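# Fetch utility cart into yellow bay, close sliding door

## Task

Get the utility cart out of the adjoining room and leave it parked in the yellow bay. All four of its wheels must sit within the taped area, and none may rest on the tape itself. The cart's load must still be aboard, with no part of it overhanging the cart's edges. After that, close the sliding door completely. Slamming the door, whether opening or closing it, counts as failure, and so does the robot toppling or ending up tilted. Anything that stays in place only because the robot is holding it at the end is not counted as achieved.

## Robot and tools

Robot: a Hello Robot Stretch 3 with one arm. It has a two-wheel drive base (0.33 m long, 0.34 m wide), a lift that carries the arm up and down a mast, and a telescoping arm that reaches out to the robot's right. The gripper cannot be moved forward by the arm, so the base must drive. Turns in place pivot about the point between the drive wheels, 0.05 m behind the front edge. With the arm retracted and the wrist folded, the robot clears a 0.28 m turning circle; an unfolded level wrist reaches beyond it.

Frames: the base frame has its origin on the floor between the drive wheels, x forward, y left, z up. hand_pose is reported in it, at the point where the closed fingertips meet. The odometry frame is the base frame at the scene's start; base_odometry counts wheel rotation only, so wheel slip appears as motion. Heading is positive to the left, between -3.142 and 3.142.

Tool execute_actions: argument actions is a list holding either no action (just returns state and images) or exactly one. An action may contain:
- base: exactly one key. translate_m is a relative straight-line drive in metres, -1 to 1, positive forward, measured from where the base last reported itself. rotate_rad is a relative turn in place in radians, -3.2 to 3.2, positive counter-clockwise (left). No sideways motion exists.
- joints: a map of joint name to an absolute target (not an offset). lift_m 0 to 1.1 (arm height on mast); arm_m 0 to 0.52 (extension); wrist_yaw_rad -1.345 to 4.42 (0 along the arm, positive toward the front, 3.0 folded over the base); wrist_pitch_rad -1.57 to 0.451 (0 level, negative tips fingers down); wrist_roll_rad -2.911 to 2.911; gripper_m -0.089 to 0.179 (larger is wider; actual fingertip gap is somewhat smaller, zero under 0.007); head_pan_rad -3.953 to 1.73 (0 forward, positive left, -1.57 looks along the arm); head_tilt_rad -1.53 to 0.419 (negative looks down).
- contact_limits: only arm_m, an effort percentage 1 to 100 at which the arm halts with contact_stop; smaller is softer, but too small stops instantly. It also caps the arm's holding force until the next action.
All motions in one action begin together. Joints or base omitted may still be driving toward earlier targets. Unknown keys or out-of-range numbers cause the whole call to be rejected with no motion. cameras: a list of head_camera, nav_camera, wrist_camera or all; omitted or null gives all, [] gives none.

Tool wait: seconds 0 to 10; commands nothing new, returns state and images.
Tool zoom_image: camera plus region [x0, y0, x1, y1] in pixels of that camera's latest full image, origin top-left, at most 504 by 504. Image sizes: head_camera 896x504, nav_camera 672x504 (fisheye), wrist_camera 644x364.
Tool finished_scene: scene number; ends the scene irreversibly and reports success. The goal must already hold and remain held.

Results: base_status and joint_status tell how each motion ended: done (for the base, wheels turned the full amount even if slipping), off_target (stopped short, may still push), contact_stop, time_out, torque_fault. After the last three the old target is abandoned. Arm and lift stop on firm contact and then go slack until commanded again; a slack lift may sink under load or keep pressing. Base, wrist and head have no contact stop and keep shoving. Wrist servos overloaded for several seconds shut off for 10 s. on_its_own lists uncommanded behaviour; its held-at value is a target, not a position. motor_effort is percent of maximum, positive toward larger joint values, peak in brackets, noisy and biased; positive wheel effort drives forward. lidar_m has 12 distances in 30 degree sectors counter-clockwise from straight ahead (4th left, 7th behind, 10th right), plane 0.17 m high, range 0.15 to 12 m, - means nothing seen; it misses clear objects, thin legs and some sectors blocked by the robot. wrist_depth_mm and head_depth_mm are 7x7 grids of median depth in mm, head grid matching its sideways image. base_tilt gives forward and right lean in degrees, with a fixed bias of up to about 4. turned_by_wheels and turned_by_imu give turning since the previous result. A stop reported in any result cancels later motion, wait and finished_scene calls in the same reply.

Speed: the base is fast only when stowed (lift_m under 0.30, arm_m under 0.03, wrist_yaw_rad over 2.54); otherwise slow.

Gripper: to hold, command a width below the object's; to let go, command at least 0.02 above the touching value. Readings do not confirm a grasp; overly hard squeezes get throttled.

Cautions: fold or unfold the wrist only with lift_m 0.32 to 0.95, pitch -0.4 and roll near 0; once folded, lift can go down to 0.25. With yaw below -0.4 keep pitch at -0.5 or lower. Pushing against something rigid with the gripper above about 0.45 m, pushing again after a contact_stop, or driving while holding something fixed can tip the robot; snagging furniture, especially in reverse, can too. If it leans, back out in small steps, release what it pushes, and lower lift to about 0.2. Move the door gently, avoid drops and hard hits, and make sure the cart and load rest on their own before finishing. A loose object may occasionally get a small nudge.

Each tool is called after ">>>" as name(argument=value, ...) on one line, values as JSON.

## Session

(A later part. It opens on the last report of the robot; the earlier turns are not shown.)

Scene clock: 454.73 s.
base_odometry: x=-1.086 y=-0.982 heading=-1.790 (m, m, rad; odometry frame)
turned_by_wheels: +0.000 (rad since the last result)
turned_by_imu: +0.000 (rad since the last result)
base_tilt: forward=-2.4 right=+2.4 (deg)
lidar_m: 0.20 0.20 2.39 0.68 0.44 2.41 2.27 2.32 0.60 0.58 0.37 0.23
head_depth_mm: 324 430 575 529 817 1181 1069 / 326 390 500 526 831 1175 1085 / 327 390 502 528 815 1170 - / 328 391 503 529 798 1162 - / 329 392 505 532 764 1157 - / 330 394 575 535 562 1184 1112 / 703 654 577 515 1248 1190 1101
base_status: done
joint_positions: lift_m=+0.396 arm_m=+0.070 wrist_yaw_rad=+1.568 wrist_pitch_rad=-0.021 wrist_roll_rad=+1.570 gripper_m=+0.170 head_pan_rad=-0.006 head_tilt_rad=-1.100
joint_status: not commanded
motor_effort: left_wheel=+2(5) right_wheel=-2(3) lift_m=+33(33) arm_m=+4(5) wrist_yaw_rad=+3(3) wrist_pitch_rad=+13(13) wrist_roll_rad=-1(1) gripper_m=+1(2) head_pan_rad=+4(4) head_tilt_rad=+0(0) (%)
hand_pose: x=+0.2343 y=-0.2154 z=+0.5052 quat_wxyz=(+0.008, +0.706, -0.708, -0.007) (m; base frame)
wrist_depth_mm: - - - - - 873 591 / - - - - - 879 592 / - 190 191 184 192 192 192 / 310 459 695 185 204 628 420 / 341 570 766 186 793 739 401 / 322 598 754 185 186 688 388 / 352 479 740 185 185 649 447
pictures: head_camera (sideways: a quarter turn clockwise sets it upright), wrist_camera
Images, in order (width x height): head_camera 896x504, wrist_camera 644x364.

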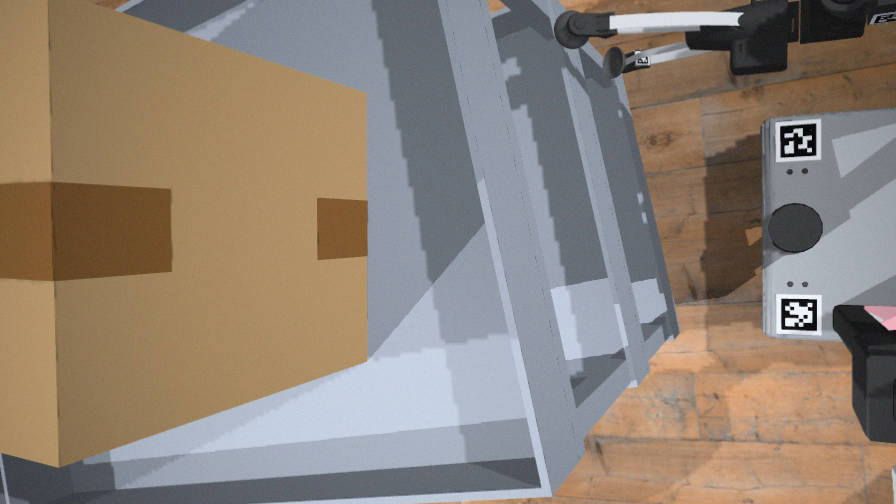

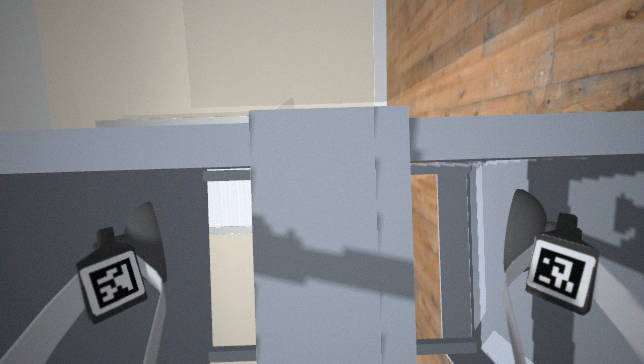

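>>> execute_actions(actions=[{"base":{"translate_m":0.072},"joints":{"arm_m":0.05}}], cameras=["wrist_camera"])

>>> execute_actions(actions=[{"joints":{"gripper_m":0.045}}], cameras=["wrist_camera"])

>>> execute_actions(actions=[{"base":{"translate_m":-0.3},"joints":{"head_tilt_rad":-1.0}}])

Scene clock: 459.00 s.
base_odometry: x=-1.101 y=-1.053 heading=-1.790 (m, m, rad; odometry frame)
turned_by_wheels: +0.000 (rad since the last result)
turned_by_imu: +0.000 (rad since the last result)
base_tilt: forward=-2.3 right=+2.4 (deg)
lidar_m: - 0.15 0.16 1.07 0.48 0.49 2.34 2.31 0.60 0.60 0.24 0.15
head_depth_mm: 306 298 417 521 490 1171 1081 / 307 299 385 510 492 1147 1079 / 308 300 386 512 489 1131 - / 310 300 387 512 484 1050 - / 313 301 389 516 485 968 - / 315 302 390 527 489 1146 1109 / 659 312 585 530 480 1161 1104
base_status: done
joint_positions: lift_m=+0.396 arm_m=+0.050 wrist_yaw_rad=+1.568 wrist_pitch_rad=-0.021 wrist_roll_rad=+1.570 gripper_m=+0.170 head_pan_rad=-0.006 head_tilt_rad=-1.100
joint_status: all done
motor_effort: left_wheel=+1(4) right_wheel=-2(3) lift_m=+33(33) arm_m=-3(3) wrist_yaw_rad=+2(3) wrist_pitch_rad=+13(13) wrist_roll_rad=+0(1) gripper_m=+0(1) head_pan_rad=+5(5) head_tilt_rad=+0(0) (%)
hand_pose: x=+0.2343 y=-0.1958 z=+0.5052 quat_wxyz=(+0.008, +0.706, -0.708, -0.007) (m; base frame)
wrist_depth_mm: - - - - - 870 586 / - 116 110 111 111 117 117 / 116 116 110 110 111 117 117 / 341 492 110 110 111 591 416 / 340 572 110 110 111 678 403 / 322 587 110 110 110 603 387 / 353 476 110 110 111 604 450
pictures: wrist_camera
Images, in order (width x height): wrist_camera 644x364.

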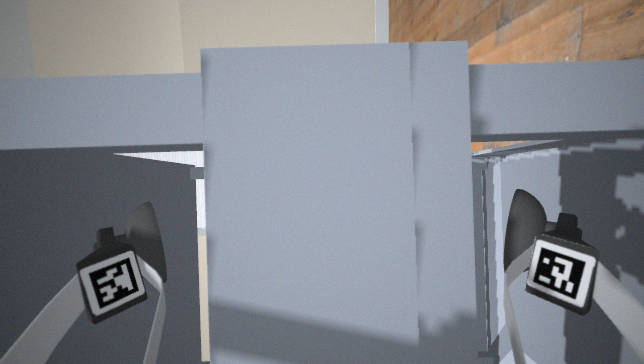

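Scene clock: 460.73 s.
base_odometry: x=-1.101 y=-1.053 heading=-1.790 (m, m, rad; odometry frame)
turned_by_wheels: +0.000 (rad since the last result)
turned_by_imu: +0.000 (rad since the last result)
base_tilt: forward=-2.4 right=+2.4 (deg)
lidar_m: - 0.15 0.16 1.07 0.48 0.49 2.35 2.32 0.60 0.60 0.24 0.15
head_depth_mm: 305 298 418 522 496 1174 1081 / 307 299 384 509 492 1139 1085 / 308 300 386 511 488 1131 - / 310 300 387 513 484 1050 - / 313 302 388 516 486 970 - / 315 302 390 528 488 1149 1105 / 659 313 585 529 480 1164 1103
base_status: not commanded
joint_positions: lift_m=+0.396 arm_m=+0.050 wrist_yaw_rad=+1.568 wrist_pitch_rad=-0.030 wrist_roll_rad=+1.570 gripper_m=+0.048 head_pan_rad=-0.006 head_tilt_rad=-1.100
joint_status: all done
motor_effort: left_wheel=+2(1) right_wheel=-2(2) lift_m=+33(33) arm_m=-3(3) wrist_yaw_rad=+2(2) wrist_pitch_rad=+18(21) wrist_roll_rad=-1(0) gripper_m=-55(100) head_pan_rad=+3(4) head_tilt_rad=+0(0) (%)
hand_pose: x=+0.2340 y=-0.1958 z=+0.5030 quat_wxyz=(+0.011, +0.706, -0.708, -0.010) (m; base frame)
wrist_depth_mm: - - - - - 873 580 / - 116 110 111 111 118 119 / 116 116 110 111 111 118 119 / 347 500 110 111 111 617 417 / 346 448 110 111 111 - 417 / 342 430 110 111 111 609 399 / 325 493 110 111 111 589 465
pictures: wrist_camera
Images, in order (width x height): wrist_camera 644x364.

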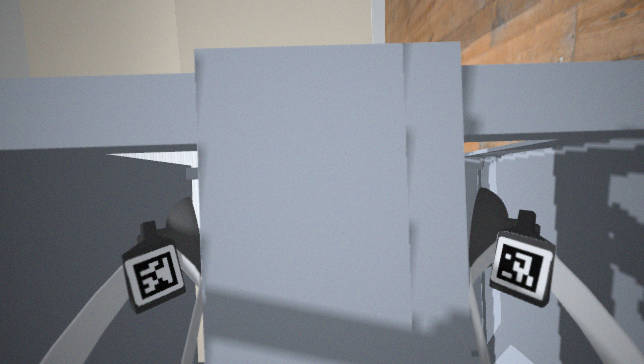

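Scene clock: 465.23 s.
base_odometry: x=-1.036 y=-0.760 heading=-1.790 (m, m, rad; odometry frame)
turned_by_wheels: +0.000 (rad since the last result)
turned_by_imu: +0.001 (rad since the last result)
base_tilt: forward=-2.4 right=+2.4 (deg)
lidar_m: 0.18 0.18 0.23 0.34 0.34 2.17 2.05 2.09 1.62 0.58 0.31 0.20
head_depth_mm: 2268 1898 601 557 512 1150 1113 / 370 327 399 541 507 1002 1090 / 373 329 389 511 503 788 1111 / 374 331 395 519 504 789 1116 / 379 332 399 530 506 769 1112 / 382 335 405 541 508 742 1097 / 395 339 441 572 509 601 1088
base_status: done
joint_positions: lift_m=+0.396 arm_m=+0.050 wrist_yaw_rad=+1.703 wrist_pitch_rad=-0.034 wrist_roll_rad=+1.581 gripper_m=+0.057 head_pan_rad=-0.006 head_tilt_rad=-0.999
joint_status: all done
on_its_own: wrist_yaw_rad is held at +1.708, not at your +1.570, by its stall guard, which is not easing now; gripper_m is held at +0.056, not at your +0.045, by its stall guard, which is not easing now
motor_effort: left_wheel=+1(9) right_wheel=-5(28) lift_m=+32(33) arm_m=+4(5) wrist_yaw_rad=+6(93) wrist_pitch_rad=+20(22) wrist_roll_rad=-5(5) gripper_m=-26(53) head_pan_rad=+4(4) head_tilt_rad=-1(15) (%)
hand_pose: x=+0.2317 y=-0.1609 z=+0.5021 quat_wxyz=(+0.010, +0.752, -0.659, -0.015) (m; base frame)
wrist_depth_mm: - - - - - 850 574 / - - - - - 792 551 / 137 137 133 133 135 141 142 / 351 470 138 137 139 613 418 / 349 497 141 142 143 547 413 / 343 456 146 146 148 639 419 / 340 529 682 151 153 616 400
pictures: head_camera (sideways: a quarter turn clockwise sets it upright), nav_camera (sideways: a quarter turn counterclockwise sets it upright), wrist_camera
Images, in order (width x height): head_camera 896x504, nav_camera 672x504, wrist_camera 644x364.

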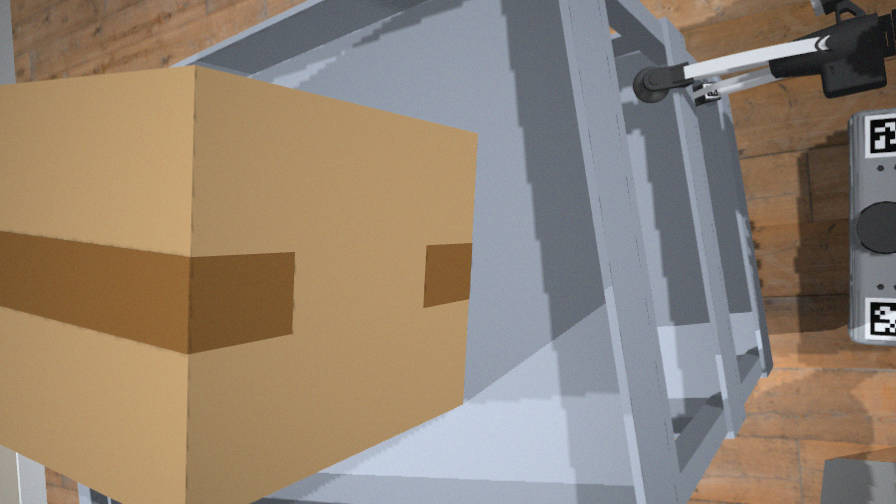

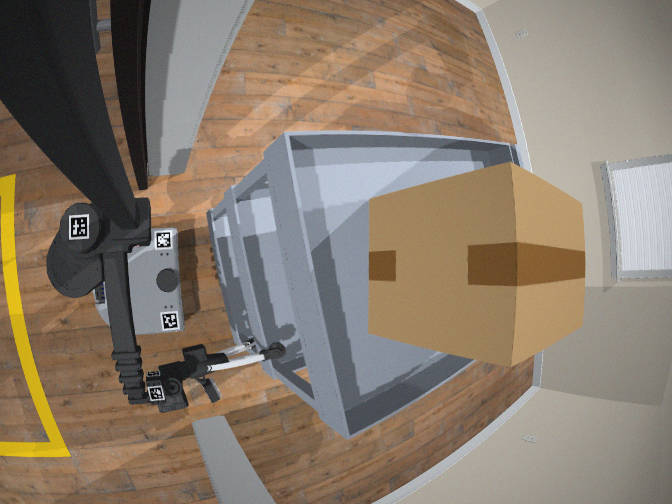

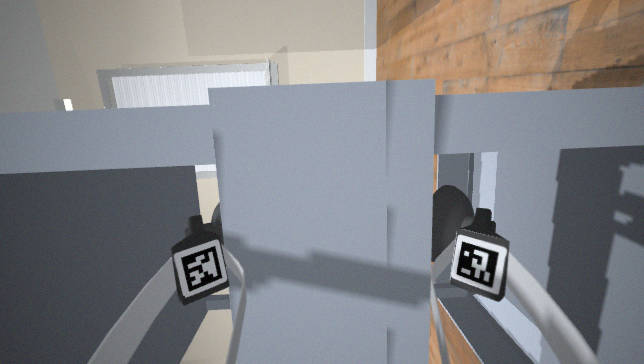

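>>> execute_actions(actions=[{"base":{"translate_m":-0.25},"joints":{"wrist_yaw_rad":1.7,"head_tilt_rad":-0.95,"head_pan_rad":0.15}}])

Scene clock: 473.67 s.
base_odometry: x=-0.982 y=-0.516 heading=-1.789 (m, m, rad; odometry frame)
turned_by_wheels: +0.000 (rad since the last result)
turned_by_imu: +0.002 (rad since the last result)
base_tilt: forward=-2.4 right=+2.4 (deg)
lidar_m: 0.18 0.19 0.23 0.54 2.28 1.90 1.80 1.84 1.64 1.21 0.64 0.20
head_depth_mm: 408 334 366 575 509 670 1104 / 411 337 355 449 511 749 1071 / 413 339 368 471 514 750 1078 / 418 341 383 495 516 753 1081 / 421 351 399 521 519 757 1088 / 2567 356 420 579 520 711 1086 / 2611 2065 659 570 519 783 1090
base_status: done
joint_positions: lift_m=+0.396 arm_m=+0.050 wrist_yaw_rad=+1.787 wrist_pitch_rad=-0.034 wrist_roll_rad=+1.572 gripper_m=+0.057 head_pan_rad=+0.143 head_tilt_rad=-0.951
joint_status: wrist_yaw_rad off_target (ended at +1.787, target +1.700); the others done
on_its_own: wrist_yaw_rad is held at +1.761, not at your +1.700, by its stall guard, which is still easing; gripper_m is held at +0.056, not at your +0.045, by its stall guard, which is not easing now
motor_effort: left_wheel=+4(5) right_wheel=-9(17) lift_m=+32(31) arm_m=+4(4) wrist_yaw_rad=-34(56) wrist_pitch_rad=+21(21) wrist_roll_rad=-1(4) gripper_m=-25(26) head_pan_rad=+5(22) head_tilt_rad=+1(11) (%)
hand_pose: x=+0.2280 y=-0.1399 z=+0.5020 quat_wxyz=(+0.014, +0.779, -0.627, -0.011) (m; base frame)
wrist_depth_mm: - - - - - 849 577 / - - - - - 601 404 / 131 132 128 128 129 136 137 / 350 473 134 134 136 609 411 / 347 499 140 141 142 545 415 / 346 464 149 149 151 625 415 / 342 529 - 157 160 598 399
pictures: head_camera (sideways: a quarter turn clockwise sets it upright), nav_camera (sideways: a quarter turn counterclockwise sets it upright), wrist_camera
Images, in order (width x height): head_camera 896x504, nav_camera 672x504, wrist_camera 644x364.

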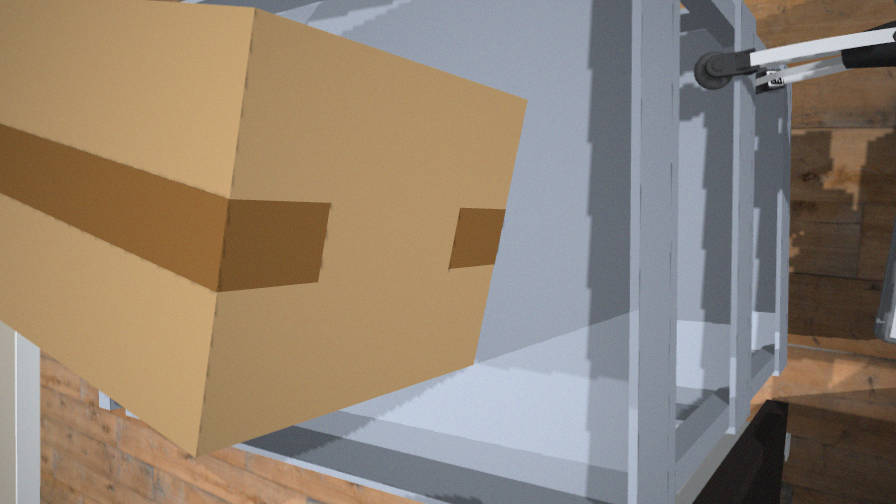

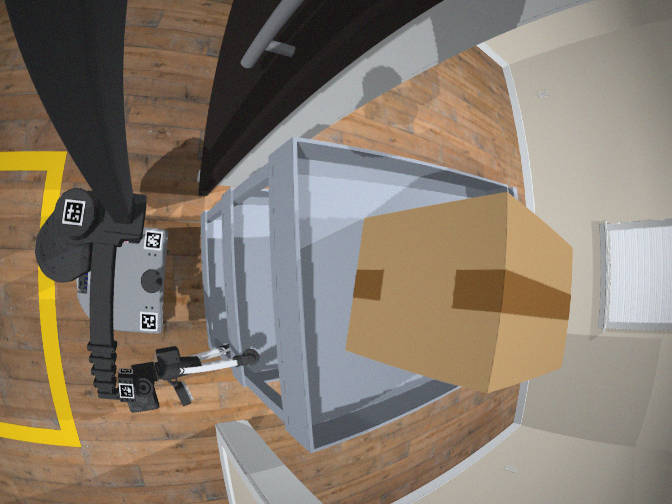

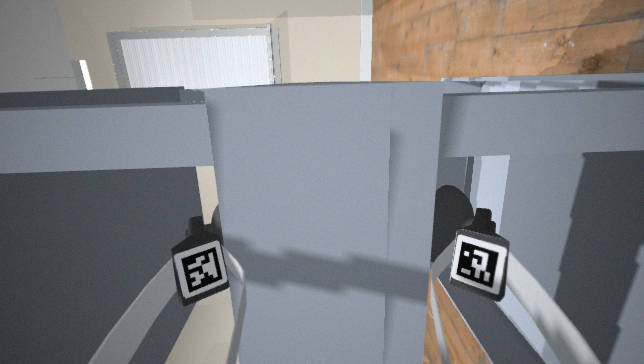

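>>> execute_actions(actions=[{"base":{"translate_m":-0.08},"joints":{"arm_m":0.17,"wrist_yaw_rad":1.72}}])

Scene clock: 482.40 s.
base_odometry: x=-0.965 y=-0.438 heading=-1.789 (m, m, rad; odometry frame)
turned_by_wheels: +0.000 (rad since the last result)
turned_by_imu: +0.001 (rad since the last result)
base_tilt: forward=-2.4 right=+2.4 (deg)
lidar_m: - - 0.42 0.80 2.27 1.82 1.72 1.75 1.65 1.56 0.24 0.15
head_depth_mm: 409 334 303 380 493 463 1052 / 411 336 305 382 495 458 1045 / 415 339 307 384 496 460 944 / 417 342 308 384 500 462 694 / 2575 741 664 588 517 463 437 / 2613 733 668 590 520 479 1086 / 2583 2114 1783 1553 925 982 1102
base_status: done
joint_positions: lift_m=+0.396 arm_m=+0.169 wrist_yaw_rad=+1.771 wrist_pitch_rad=-0.034 wrist_roll_rad=+1.587 gripper_m=+0.057 head_pan_rad=+0.143 head_tilt_rad=-0.951
joint_status: wrist_yaw_rad off_target (ended at +1.771, target +1.720); the others done
on_its_own: gripper_m is held at +0.056, not at your +0.045, by its stall guard, which is not easing now; wrist_yaw_rad is at rest, and its effort (-65) is outside its rest range (-12 to +12)
motor_effort: left_wheel=+4(7) right_wheel=-4(24) lift_m=+32(32) arm_m=+9(14) wrist_yaw_rad=-65(90) wrist_pitch_rad=+21(21) wrist_roll_rad=-7(6) gripper_m=-26(26) head_pan_rad=+4(5) head_tilt_rad=+1(1) (%)
hand_pose: x=+0.2288 y=-0.2636 z=+0.5019 quat_wxyz=(+0.009, +0.774, -0.633, -0.017) (m; base frame)
wrist_depth_mm: - - - - - 844 578 / - - - - - 842 553 / - 146 140 141 141 148 149 / 325 436 142 142 143 610 412 / 348 497 143 143 143 551 415 / 343 456 144 144 145 618 418 / 340 543 145 145 146 648 404
pictures: head_camera (sideways: a quarter turn clockwise sets it upright), nav_camera (sideways: a quarter turn counterclockwise sets it upright), wrist_camera
Images, in order (width x height): head_camera 896x504, nav_camera 672x504, wrist_camera 644x364.

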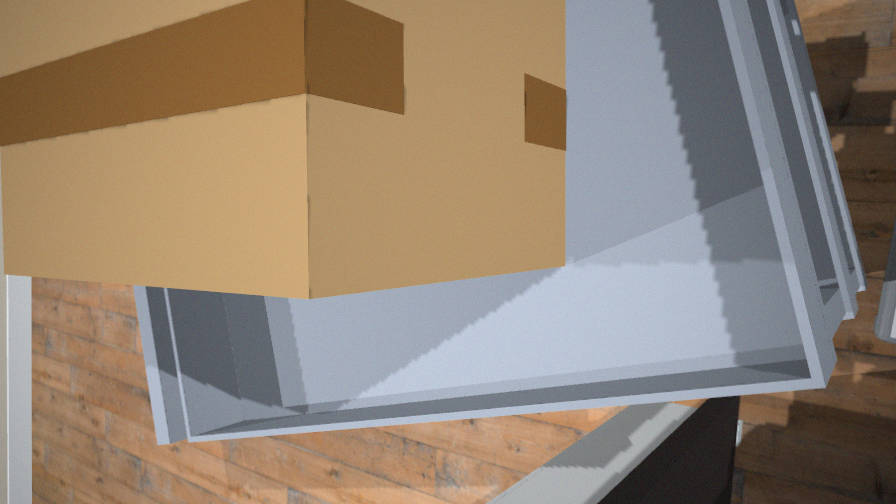

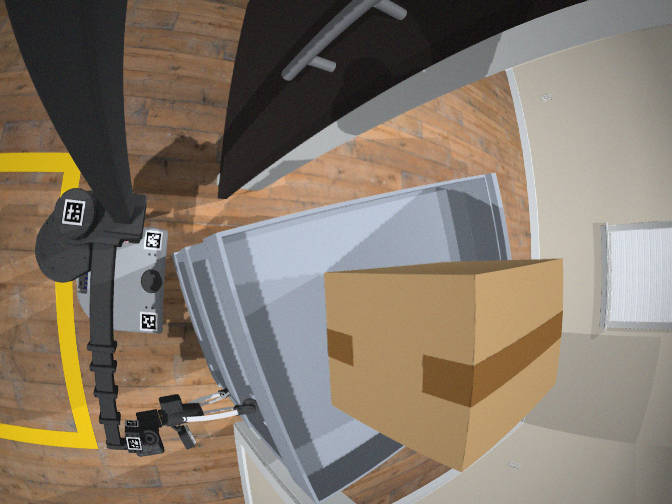

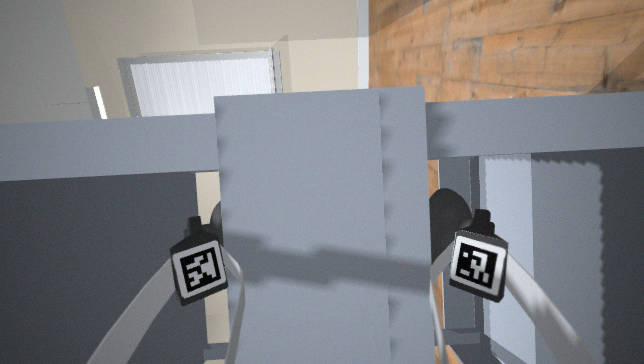

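>>> execute_actions(actions=[{"base":{"translate_m":-0.3},"joints":{"wrist_yaw_rad":1.77}}])

Scene clock: 489.90 s.
base_odometry: x=-0.900 y=-0.145 heading=-1.789 (m, m, rad; odometry frame)
turned_by_wheels: +0.000 (rad since the last result)
turned_by_imu: +0.003 (rad since the last result)
base_tilt: forward=-2.3 right=+2.4 (deg)
lidar_m: - 0.69 0.73 1.91 2.16 1.50 1.42 1.45 1.67 1.57 0.25 0.15
head_depth_mm: 407 334 318 405 502 464 1052 / 411 337 323 413 503 464 1041 / 415 339 327 419 505 459 1052 / 2518 744 660 572 515 462 907 / 2586 747 678 586 509 455 1086 / 2588 2039 1742 1065 1295 1209 1099 / 2603 1999 770 935 1300 1223 1105
base_status: done
joint_positions: lift_m=+0.396 arm_m=+0.170 wrist_yaw_rad=+1.681 wrist_pitch_rad=-0.034 wrist_roll_rad=+1.592 gripper_m=+0.057 head_pan_rad=+0.143 head_tilt_rad=-0.951
joint_status: wrist_yaw_rad off_target (ended at +1.681, target +1.770)
on_its_own: wrist_yaw_rad is held at +1.676, not at your +1.770, by its stall guard, which is not easing now; gripper_m is held at +0.056, not at your +0.045, by its stall guard, which is not easing now
motor_effort: left_wheel=+2(7) right_wheel=-5(32) lift_m=+32(31) arm_m=+1(4) wrist_yaw_rad=-6(43) wrist_pitch_rad=+21(21) wrist_roll_rad=-9(9) gripper_m=-26(26) head_pan_rad=+4(5) head_tilt_rad=+1(1) (%)
hand_pose: x=+0.2324 y=-0.2868 z=+0.5021 quat_wxyz=(+0.006, +0.745, -0.667, -0.019) (m; base frame)
wrist_depth_mm: - - - - - 841 572 / - - - - - 791 556 / 146 146 142 142 143 149 150 / 325 443 142 143 143 614 410 / 345 497 142 143 144 557 414 / 344 454 143 144 144 639 421 / 338 535 144 144 145 644 406
pictures: head_camera (sideways: a quarter turn clockwise sets it upright), nav_camera (sideways: a quarter turn counterclockwise sets it upright), wrist_camera
Images, in order (width x height): head_camera 896x504, nav_camera 672x504, wrist_camera 644x364.

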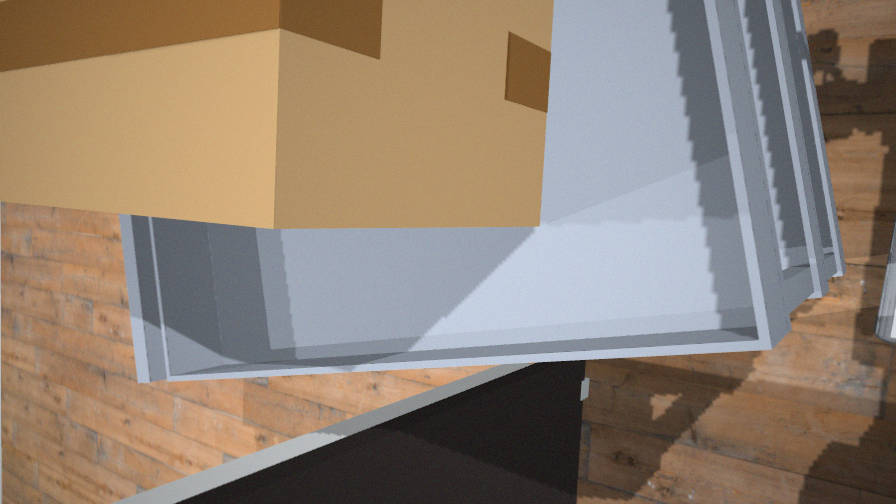

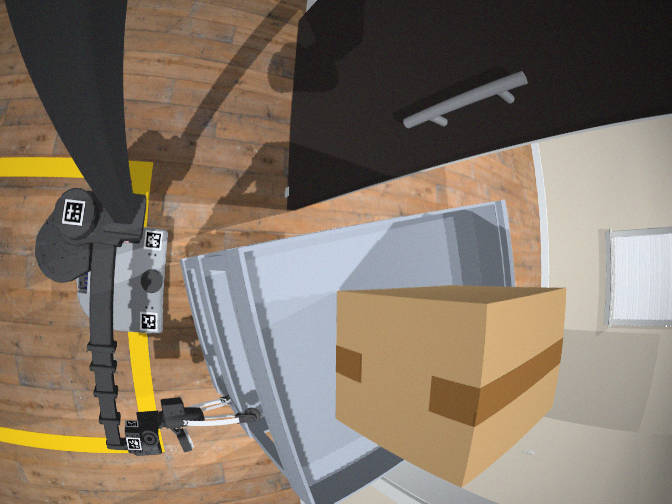

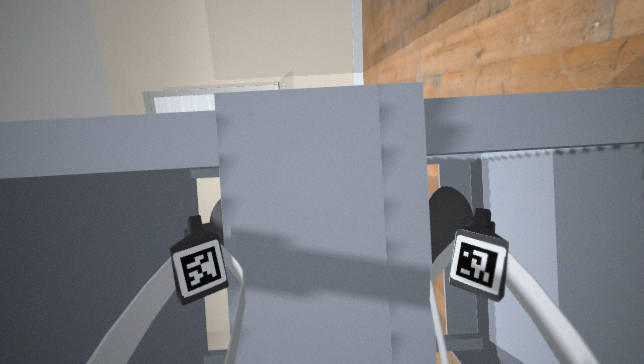

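>>> execute_actions(actions=[{"base":{"translate_m":-0.4},"joints":{"wrist_yaw_rad":1.68,"head_pan_rad":-0.1,"head_tilt_rad":-0.9}}])

Scene clock: 517.67 s.
base_odometry: x=-0.813 y=+0.246 heading=-1.789 (m, m, rad; odometry frame)
turned_by_wheels: +0.000 (rad since the last result)
turned_by_imu: +0.003 (rad since the last result)
base_tilt: forward=-2.4 right=+2.4 (deg)
lidar_m: 0.15 0.15 1.27 2.17 1.55 1.08 1.02 1.04 1.37 1.60 0.26 0.17
head_depth_mm: 460 364 364 460 524 681 1070 / 463 366 361 456 526 489 1046 / 468 370 360 453 526 476 986 / 472 372 358 451 528 470 823 / 2757 790 702 613 532 470 1073 / 2859 781 723 613 554 1201 1111 / 2896 2246 1203 1377 1398 1249 1109
base_status: done
joint_positions: lift_m=+0.396 arm_m=+0.170 wrist_yaw_rad=+1.594 wrist_pitch_rad=-0.034 wrist_roll_rad=+1.591 gripper_m=+0.057 head_pan_rad=-0.093 head_tilt_rad=-0.902
joint_status: wrist_yaw_rad off_target (ended at +1.594, target +1.680); the others done
on_its_own: wrist_yaw_rad is held at +1.589, not at your +1.680, by its stall guard, which is not easing now; gripper_m is held at +0.056, not at your +0.045, by its stall guard, which is not easing now
motor_effort: left_wheel=+1(4) right_wheel=-5(21) lift_m=+31(32) arm_m=+0(1) wrist_yaw_rad=-7(40) wrist_pitch_rad=+21(21) wrist_roll_rad=-8(9) gripper_m=-25(25) head_pan_rad=-5(30) head_tilt_rad=+1(8) (%)
hand_pose: x=+0.2338 y=-0.3090 z=+0.5021 quat_wxyz=(+0.006, +0.715, -0.699, -0.019) (m; base frame)
wrist_depth_mm: 879 884 887 914 978 844 577 / - - - - - 808 553 / 145 146 140 141 142 148 149 / 325 469 142 142 142 612 414 / 347 497 142 143 144 547 416 / 345 456 144 144 145 642 422 / 339 539 145 145 146 655 405
pictures: head_camera (sideways: a quarter turn clockwise sets it upright), nav_camera (sideways: a quarter turn counterclockwise sets it upright), wrist_camera
Images, in order (width x height): head_camera 896x504, nav_camera 672x504, wrist_camera 644x364.

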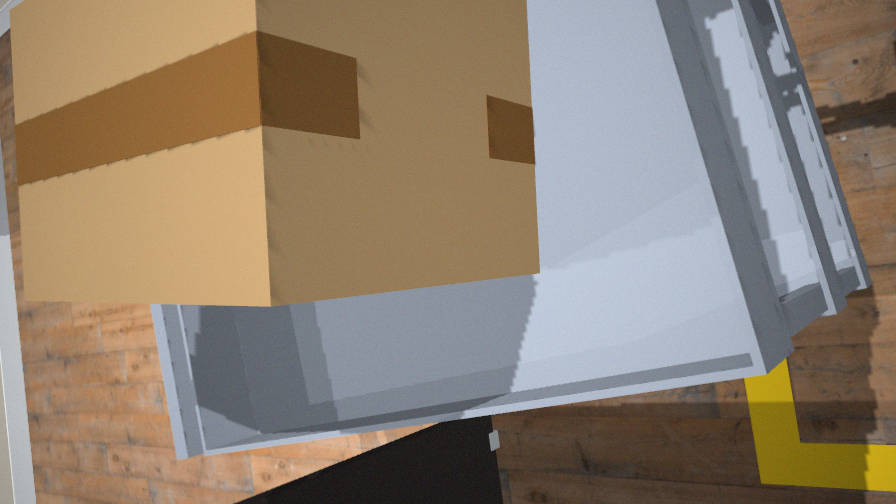

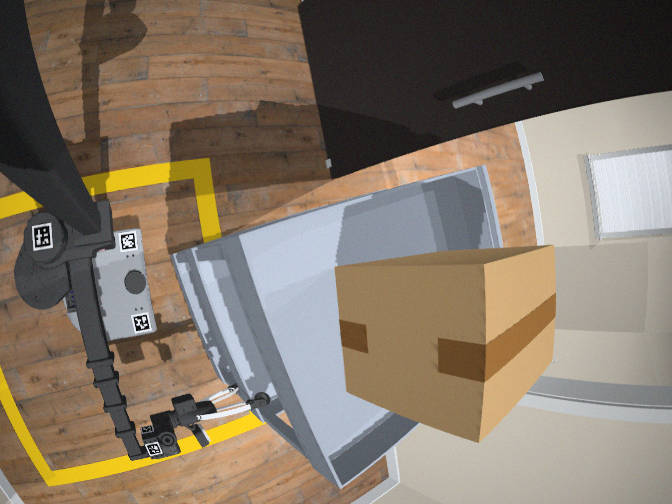

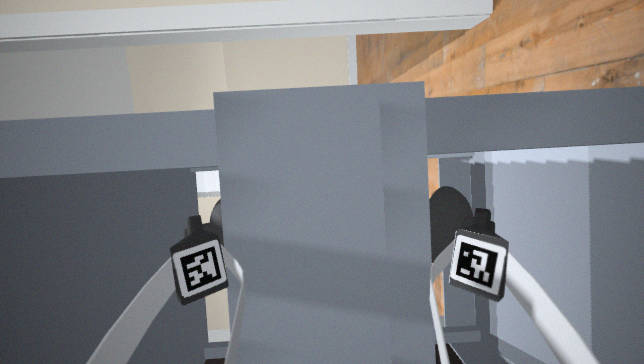

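>>> execute_actions(actions=[{"base":{"translate_m":-0.3},"joints":{"wrist_yaw_rad":1.62,"arm_m":0.09}}])

Scene clock: 525.40 s.
base_odometry: x=-0.749 y=+0.539 heading=-1.788 (m, m, rad; odometry frame)
turned_by_wheels: +0.000 (rad since the last result)
turned_by_imu: +0.002 (rad since the last result)
base_tilt: forward=-2.4 right=+2.4 (deg)
lidar_m: 0.23 0.24 1.68 2.15 1.10 0.76 0.72 0.74 0.97 1.62 0.30 0.23
head_depth_mm: 460 365 396 588 523 755 1072 / 464 368 398 493 525 771 1063 / 467 370 410 513 528 776 1066 / 471 379 424 536 531 776 1073 / 2653 386 438 562 533 781 1069 / 2886 689 669 616 534 701 1107 / 2920 1320 1413 592 500 1217 1112
base_status: done
joint_positions: lift_m=+0.396 arm_m=+0.090 wrist_yaw_rad=+1.660 wrist_pitch_rad=-0.034 wrist_roll_rad=+1.573 gripper_m=+0.057 head_pan_rad=-0.093 head_tilt_rad=-0.902
joint_status: wrist_yaw_rad off_target (ended at +1.660, target +1.620); the others done
on_its_own: wrist_yaw_rad is held at +1.641, not at your +1.620, by its stall guard, which is not easing now; gripper_m is held at +0.056, not at your +0.045, by its stall guard, which is not easing now; wrist_yaw_rad is at rest, and its effort (-25) is outside its rest range (-12 to +12)
motor_effort: left_wheel=+3(8) right_wheel=-7(24) lift_m=+32(32) arm_m=+4(8) wrist_yaw_rad=-25(71) wrist_pitch_rad=+20(21) wrist_roll_rad=-1(10) gripper_m=-25(26) head_pan_rad=-4(5) head_tilt_rad=+1(1) (%)
hand_pose: x=+0.2329 y=-0.2119 z=+0.5021 quat_wxyz=(+0.012, +0.738, -0.675, -0.012) (m; base frame)
wrist_depth_mm: - - - - - 841 575 / 394 560 657 163 238 529 324 / 128 128 124 124 125 132 133 / 334 439 132 131 133 608 413 / 349 500 139 140 141 544 415 / 345 463 152 150 154 629 417 / 344 529 - 162 167 586 398
pictures: head_camera (sideways: a quarter turn clockwise sets it upright), nav_camera (sideways: a quarter turn counterclockwise sets it upright), wrist_camera
Images, in order (width x height): head_camera 896x504, nav_camera 672x504, wrist_camera 644x364.

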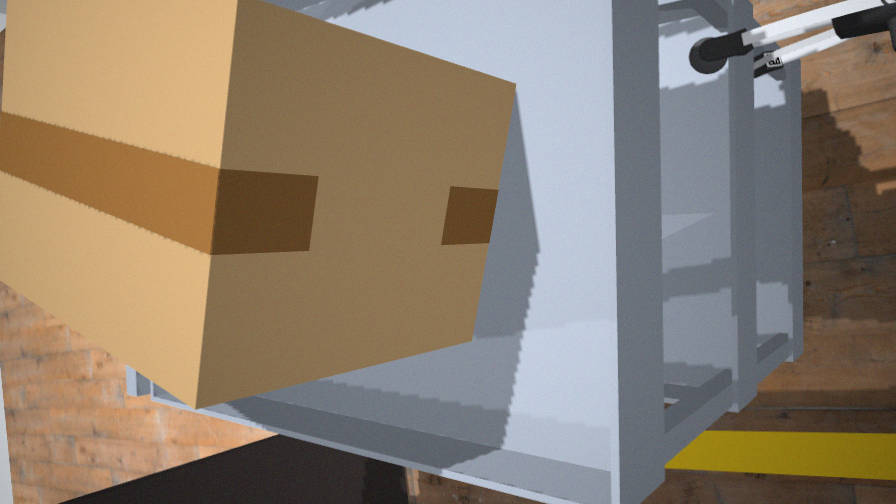

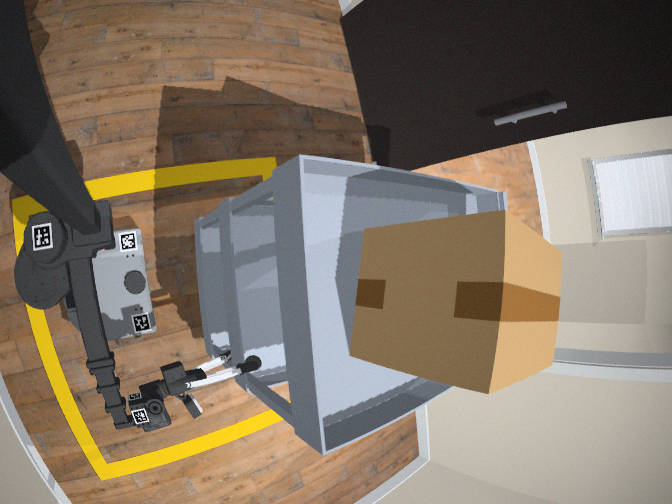

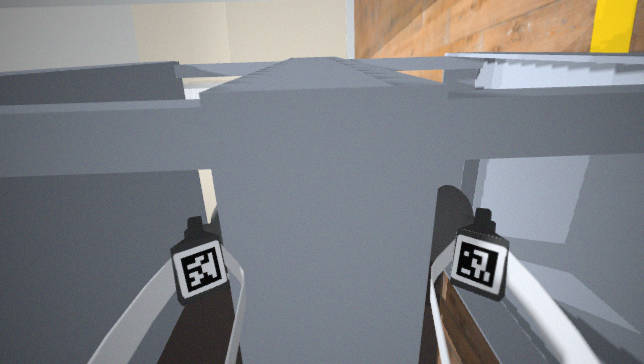

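>>> execute_actions(actions=[])

Scene clock: 533.53 s.
base_odometry: x=-0.749 y=+0.539 heading=-1.788 (m, m, rad; odometry frame)
turned_by_wheels: +0.000 (rad since the last result)
turned_by_imu: +0.000 (rad since the last result)
base_tilt: forward=-2.3 right=+2.4 (deg)
lidar_m: 0.23 0.24 1.67 2.15 1.10 0.77 0.72 0.74 0.97 1.62 0.30 0.23
head_depth_mm: 461 365 396 588 523 755 1075 / 464 367 398 494 524 774 1064 / 467 370 410 513 528 774 1064 / 471 378 424 534 531 776 1073 / 2636 386 438 564 532 780 1075 / 2859 689 672 616 534 704 1106 / 2893 1321 1435 591 500 1221 1109
base_status: done
joint_positions: lift_m=+0.396 arm_m=+0.090 wrist_yaw_rad=+1.660 wrist_pitch_rad=-0.034 wrist_roll_rad=+1.573 gripper_m=+0.057 head_pan_rad=-0.093 head_tilt_rad=-0.902
joint_status: wrist_yaw_rad off_target (ended at +1.660, target +1.620); the others done
on_its_own: wrist_yaw_rad is held at +1.641, not at your +1.620, by its stall guard, which is not easing now; gripper_m is held at +0.056, not at your +0.045, by its stall guard, which is not easing now; wrist_yaw_rad is at rest, and its effort (-25) is outside its rest range (-12 to +12)
motor_effort: left_wheel=+3(8) right_wheel=-8(24) lift_m=+31(32) arm_m=+4(8) wrist_yaw_rad=-25(71) wrist_pitch_rad=+20(21) wrist_roll_rad=-2(10) gripper_m=-26(26) head_pan_rad=-4(5) head_tilt_rad=+1(1) (%)
hand_pose: x=+0.2329 y=-0.2119 z=+0.5021 quat_wxyz=(+0.012, +0.738, -0.675, -0.012) (m; base frame)
wrist_depth_mm: - - - - - 851 574 / 396 558 664 163 239 529 323 / 128 127 124 123 125 132 133 / 332 439 132 131 133 606 411 / 348 500 139 140 141 548 413 / 344 461 151 150 154 629 418 / 343 526 - 162 166 582 398
pictures: head_camera (sideways: a quarter turn clockwise sets it upright), nav_camera (sideways: a quarter turn counterclockwise sets it upright), wrist_camera
Images, in order (width x height): head_camera 896x504, nav_camera 672x504, wrist_camera 644x364.

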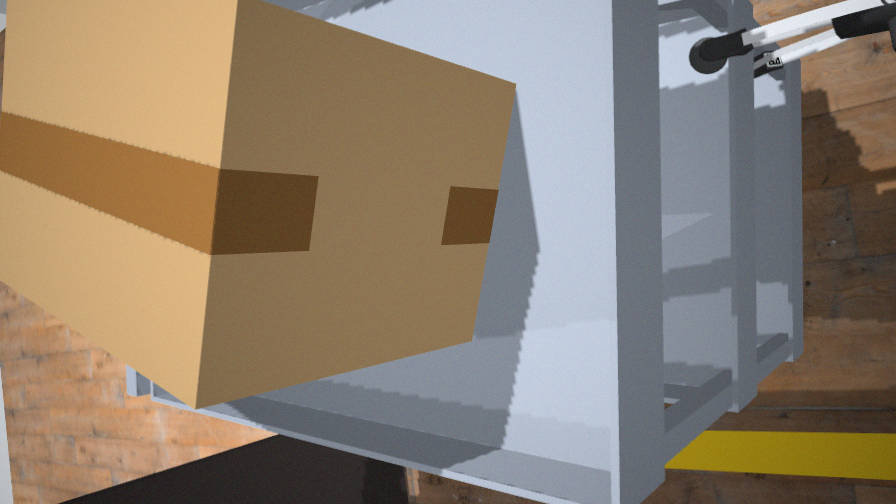

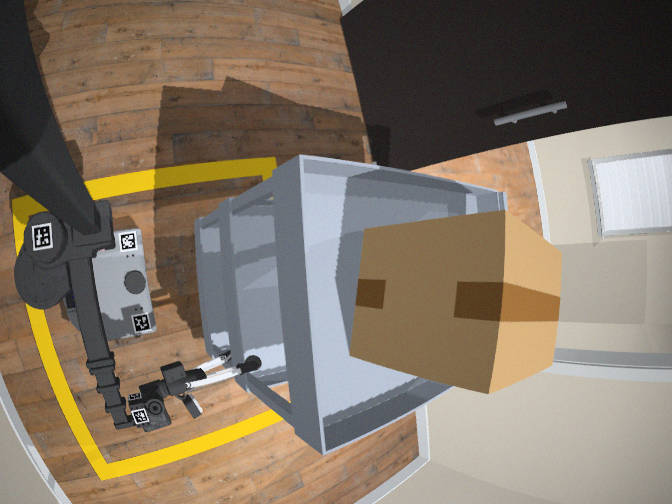

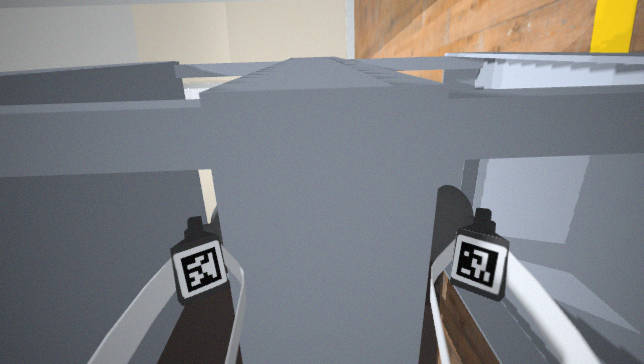

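>>> execute_actions(actions=[{"base":{"translate_m":-0.18},"joints":{"wrist_yaw_rad":1.65}}])

>>> execute_actions(actions=[{"base":{"translate_m":-0.16},"joints":{"wrist_yaw_rad":1.65}}])

Scene clock: 539.80 s.
base_odometry: x=-0.710 y=+0.714 heading=-1.788 (m, m, rad; odometry frame)
turned_by_wheels: +0.000 (rad since the last result)
turned_by_imu: +0.001 (rad since the last result)
base_tilt: forward=-2.4 right=+2.4 (deg)
lidar_m: 0.24 0.26 1.91 2.14 0.82 0.58 0.54 0.56 0.73 1.63 0.29 0.24
head_depth_mm: 460 364 405 589 524 727 1090 / 464 368 403 499 526 773 1061 / 467 378 422 525 528 775 1075 / 473 384 440 557 530 789 1082 / 2842 398 462 577 533 806 1085 / 2872 1551 674 615 534 798 1116 / 2688 1458 1660 590 519 1220 1112
base_status: done
joint_positions: lift_m=+0.396 arm_m=+0.090 wrist_yaw_rad=+1.711 wrist_pitch_rad=-0.034 wrist_roll_rad=+1.568 gripper_m=+0.057 head_pan_rad=-0.093 head_tilt_rad=-0.902
joint_status: wrist_yaw_rad off_target (ended at +1.711, target +1.650)
on_its_own: wrist_yaw_rad is held at +1.703, not at your +1.650, by its stall guard, which is not easing now; gripper_m is held at +0.056, not at your +0.045, by its stall guard, which is not easing now
motor_effort: left_wheel=+2(4) right_wheel=-7(19) lift_m=+32(31) arm_m=+4(4) wrist_yaw_rad=-11(45) wrist_pitch_rad=+21(21) wrist_roll_rad=+1(1) gripper_m=-25(26) head_pan_rad=-5(4) head_tilt_rad=+2(1) (%)
hand_pose: x=+0.2314 y=-0.1989 z=+0.5021 quat_wxyz=(+0.014, +0.755, -0.656, -0.010) (m; base frame)
wrist_depth_mm: - 621 - 394 - 593 447 / 338 485 138 133 131 525 371 / 121 121 115 116 117 125 126 / 333 437 127 126 128 573 413 / 348 497 138 138 140 541 416 / 347 463 155 153 158 584 415 / 345 - - 172 182 565 401
pictures: head_camera (sideways: a quarter turn clockwise sets it upright), nav_camera (sideways: a quarter turn counterclockwise sets it upright), wrist_camera
Images, in order (width x height): head_camera 896x504, nav_camera 672x504, wrist_camera 644x364.

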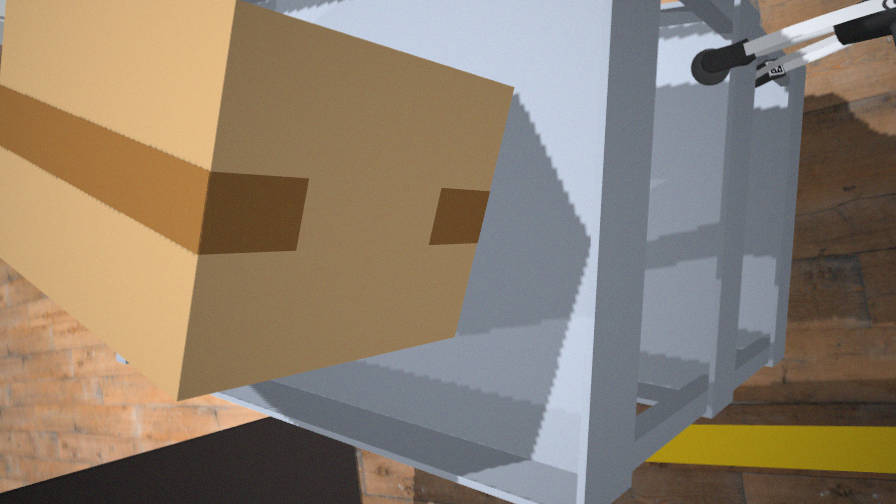

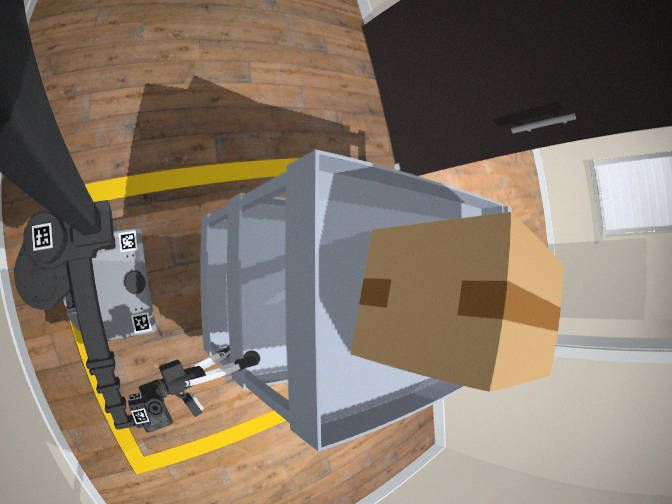

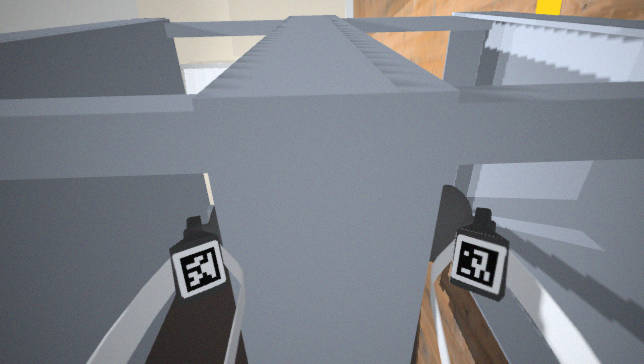

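Scene clock: 542.53 s.
base_odometry: x=-0.676 y=+0.871 heading=-1.788 (m, m, rad; odometry frame)
turned_by_wheels: +0.000 (rad since the last result)
turned_by_imu: +0.001 (rad since the last result)
base_tilt: forward=-2.4 right=+2.4 (deg)
lidar_m: 0.24 0.28 2.21 1.95 0.58 0.41 0.38 0.39 0.51 1.22 0.29 0.25
head_depth_mm: 461 365 402 587 522 740 1086 / 462 372 411 507 526 778 1058 / 468 382 433 540 528 787 1085 / 472 396 457 571 530 802 1089 / 2884 407 483 588 543 809 1105 / 2876 2217 686 612 544 838 1106 / 1424 1593 1797 585 538 1235 1110
base_status: done
joint_positions: lift_m=+0.396 arm_m=+0.090 wrist_yaw_rad=+1.720 wrist_pitch_rad=-0.034 wrist_roll_rad=+1.567 gripper_m=+0.057 head_pan_rad=-0.093 head_tilt_rad=-0.902
joint_status: wrist_yaw_rad off_target (ended at +1.720, target +1.650)
on_its_own: wrist_yaw_rad is held at +1.711, not at your +1.650, by its stall guard, which is not easing now; gripper_m is held at +0.056, not at your +0.045, by its stall guard, which is not easing now
motor_effort: left_wheel=+2(6) right_wheel=-6(21) lift_m=+32(32) arm_m=+4(4) wrist_yaw_rad=-11(56) wrist_pitch_rad=+20(20) wrist_roll_rad=+1(1) gripper_m=-26(25) head_pan_rad=-4(4) head_tilt_rad=+1(1) (%)
hand_pose: x=+0.2311 y=-0.1967 z=+0.5021 quat_wxyz=(+0.015, +0.758, -0.652, -0.010) (m; base frame)
wrist_depth_mm: 356 525 - 249 - 600 386 / 338 481 131 128 126 525 371 / 117 118 111 112 113 121 122 / 332 440 124 123 125 571 395 / 347 502 136 137 139 546 415 / 345 468 157 155 162 566 414 / 344 - - 178 192 547 401
pictures: head_camera (sideways: a quarter turn clockwise sets it upright), nav_camera (sideways: a quarter turn counterclockwise sets it upright), wrist_camera
Images, in order (width x height): head_camera 896x504, nav_camera 672x504, wrist_camera 644x364.

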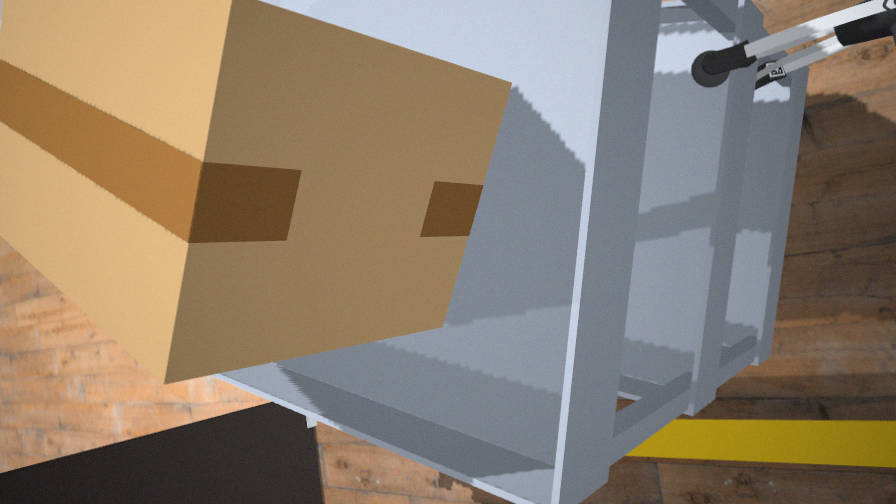

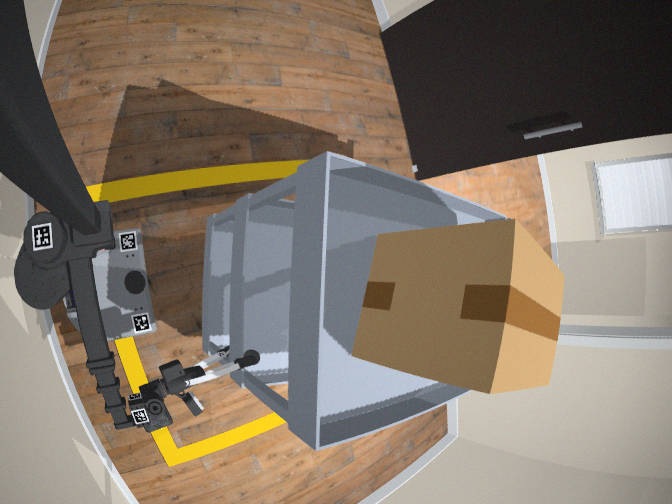

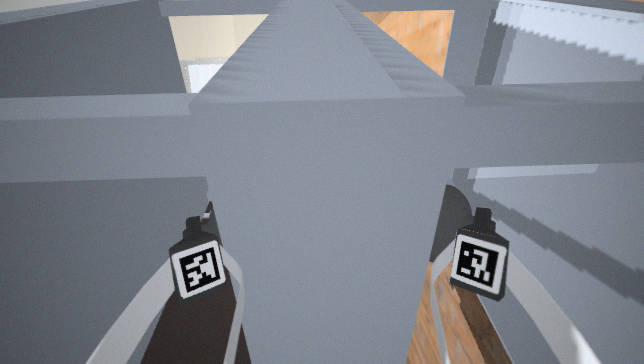

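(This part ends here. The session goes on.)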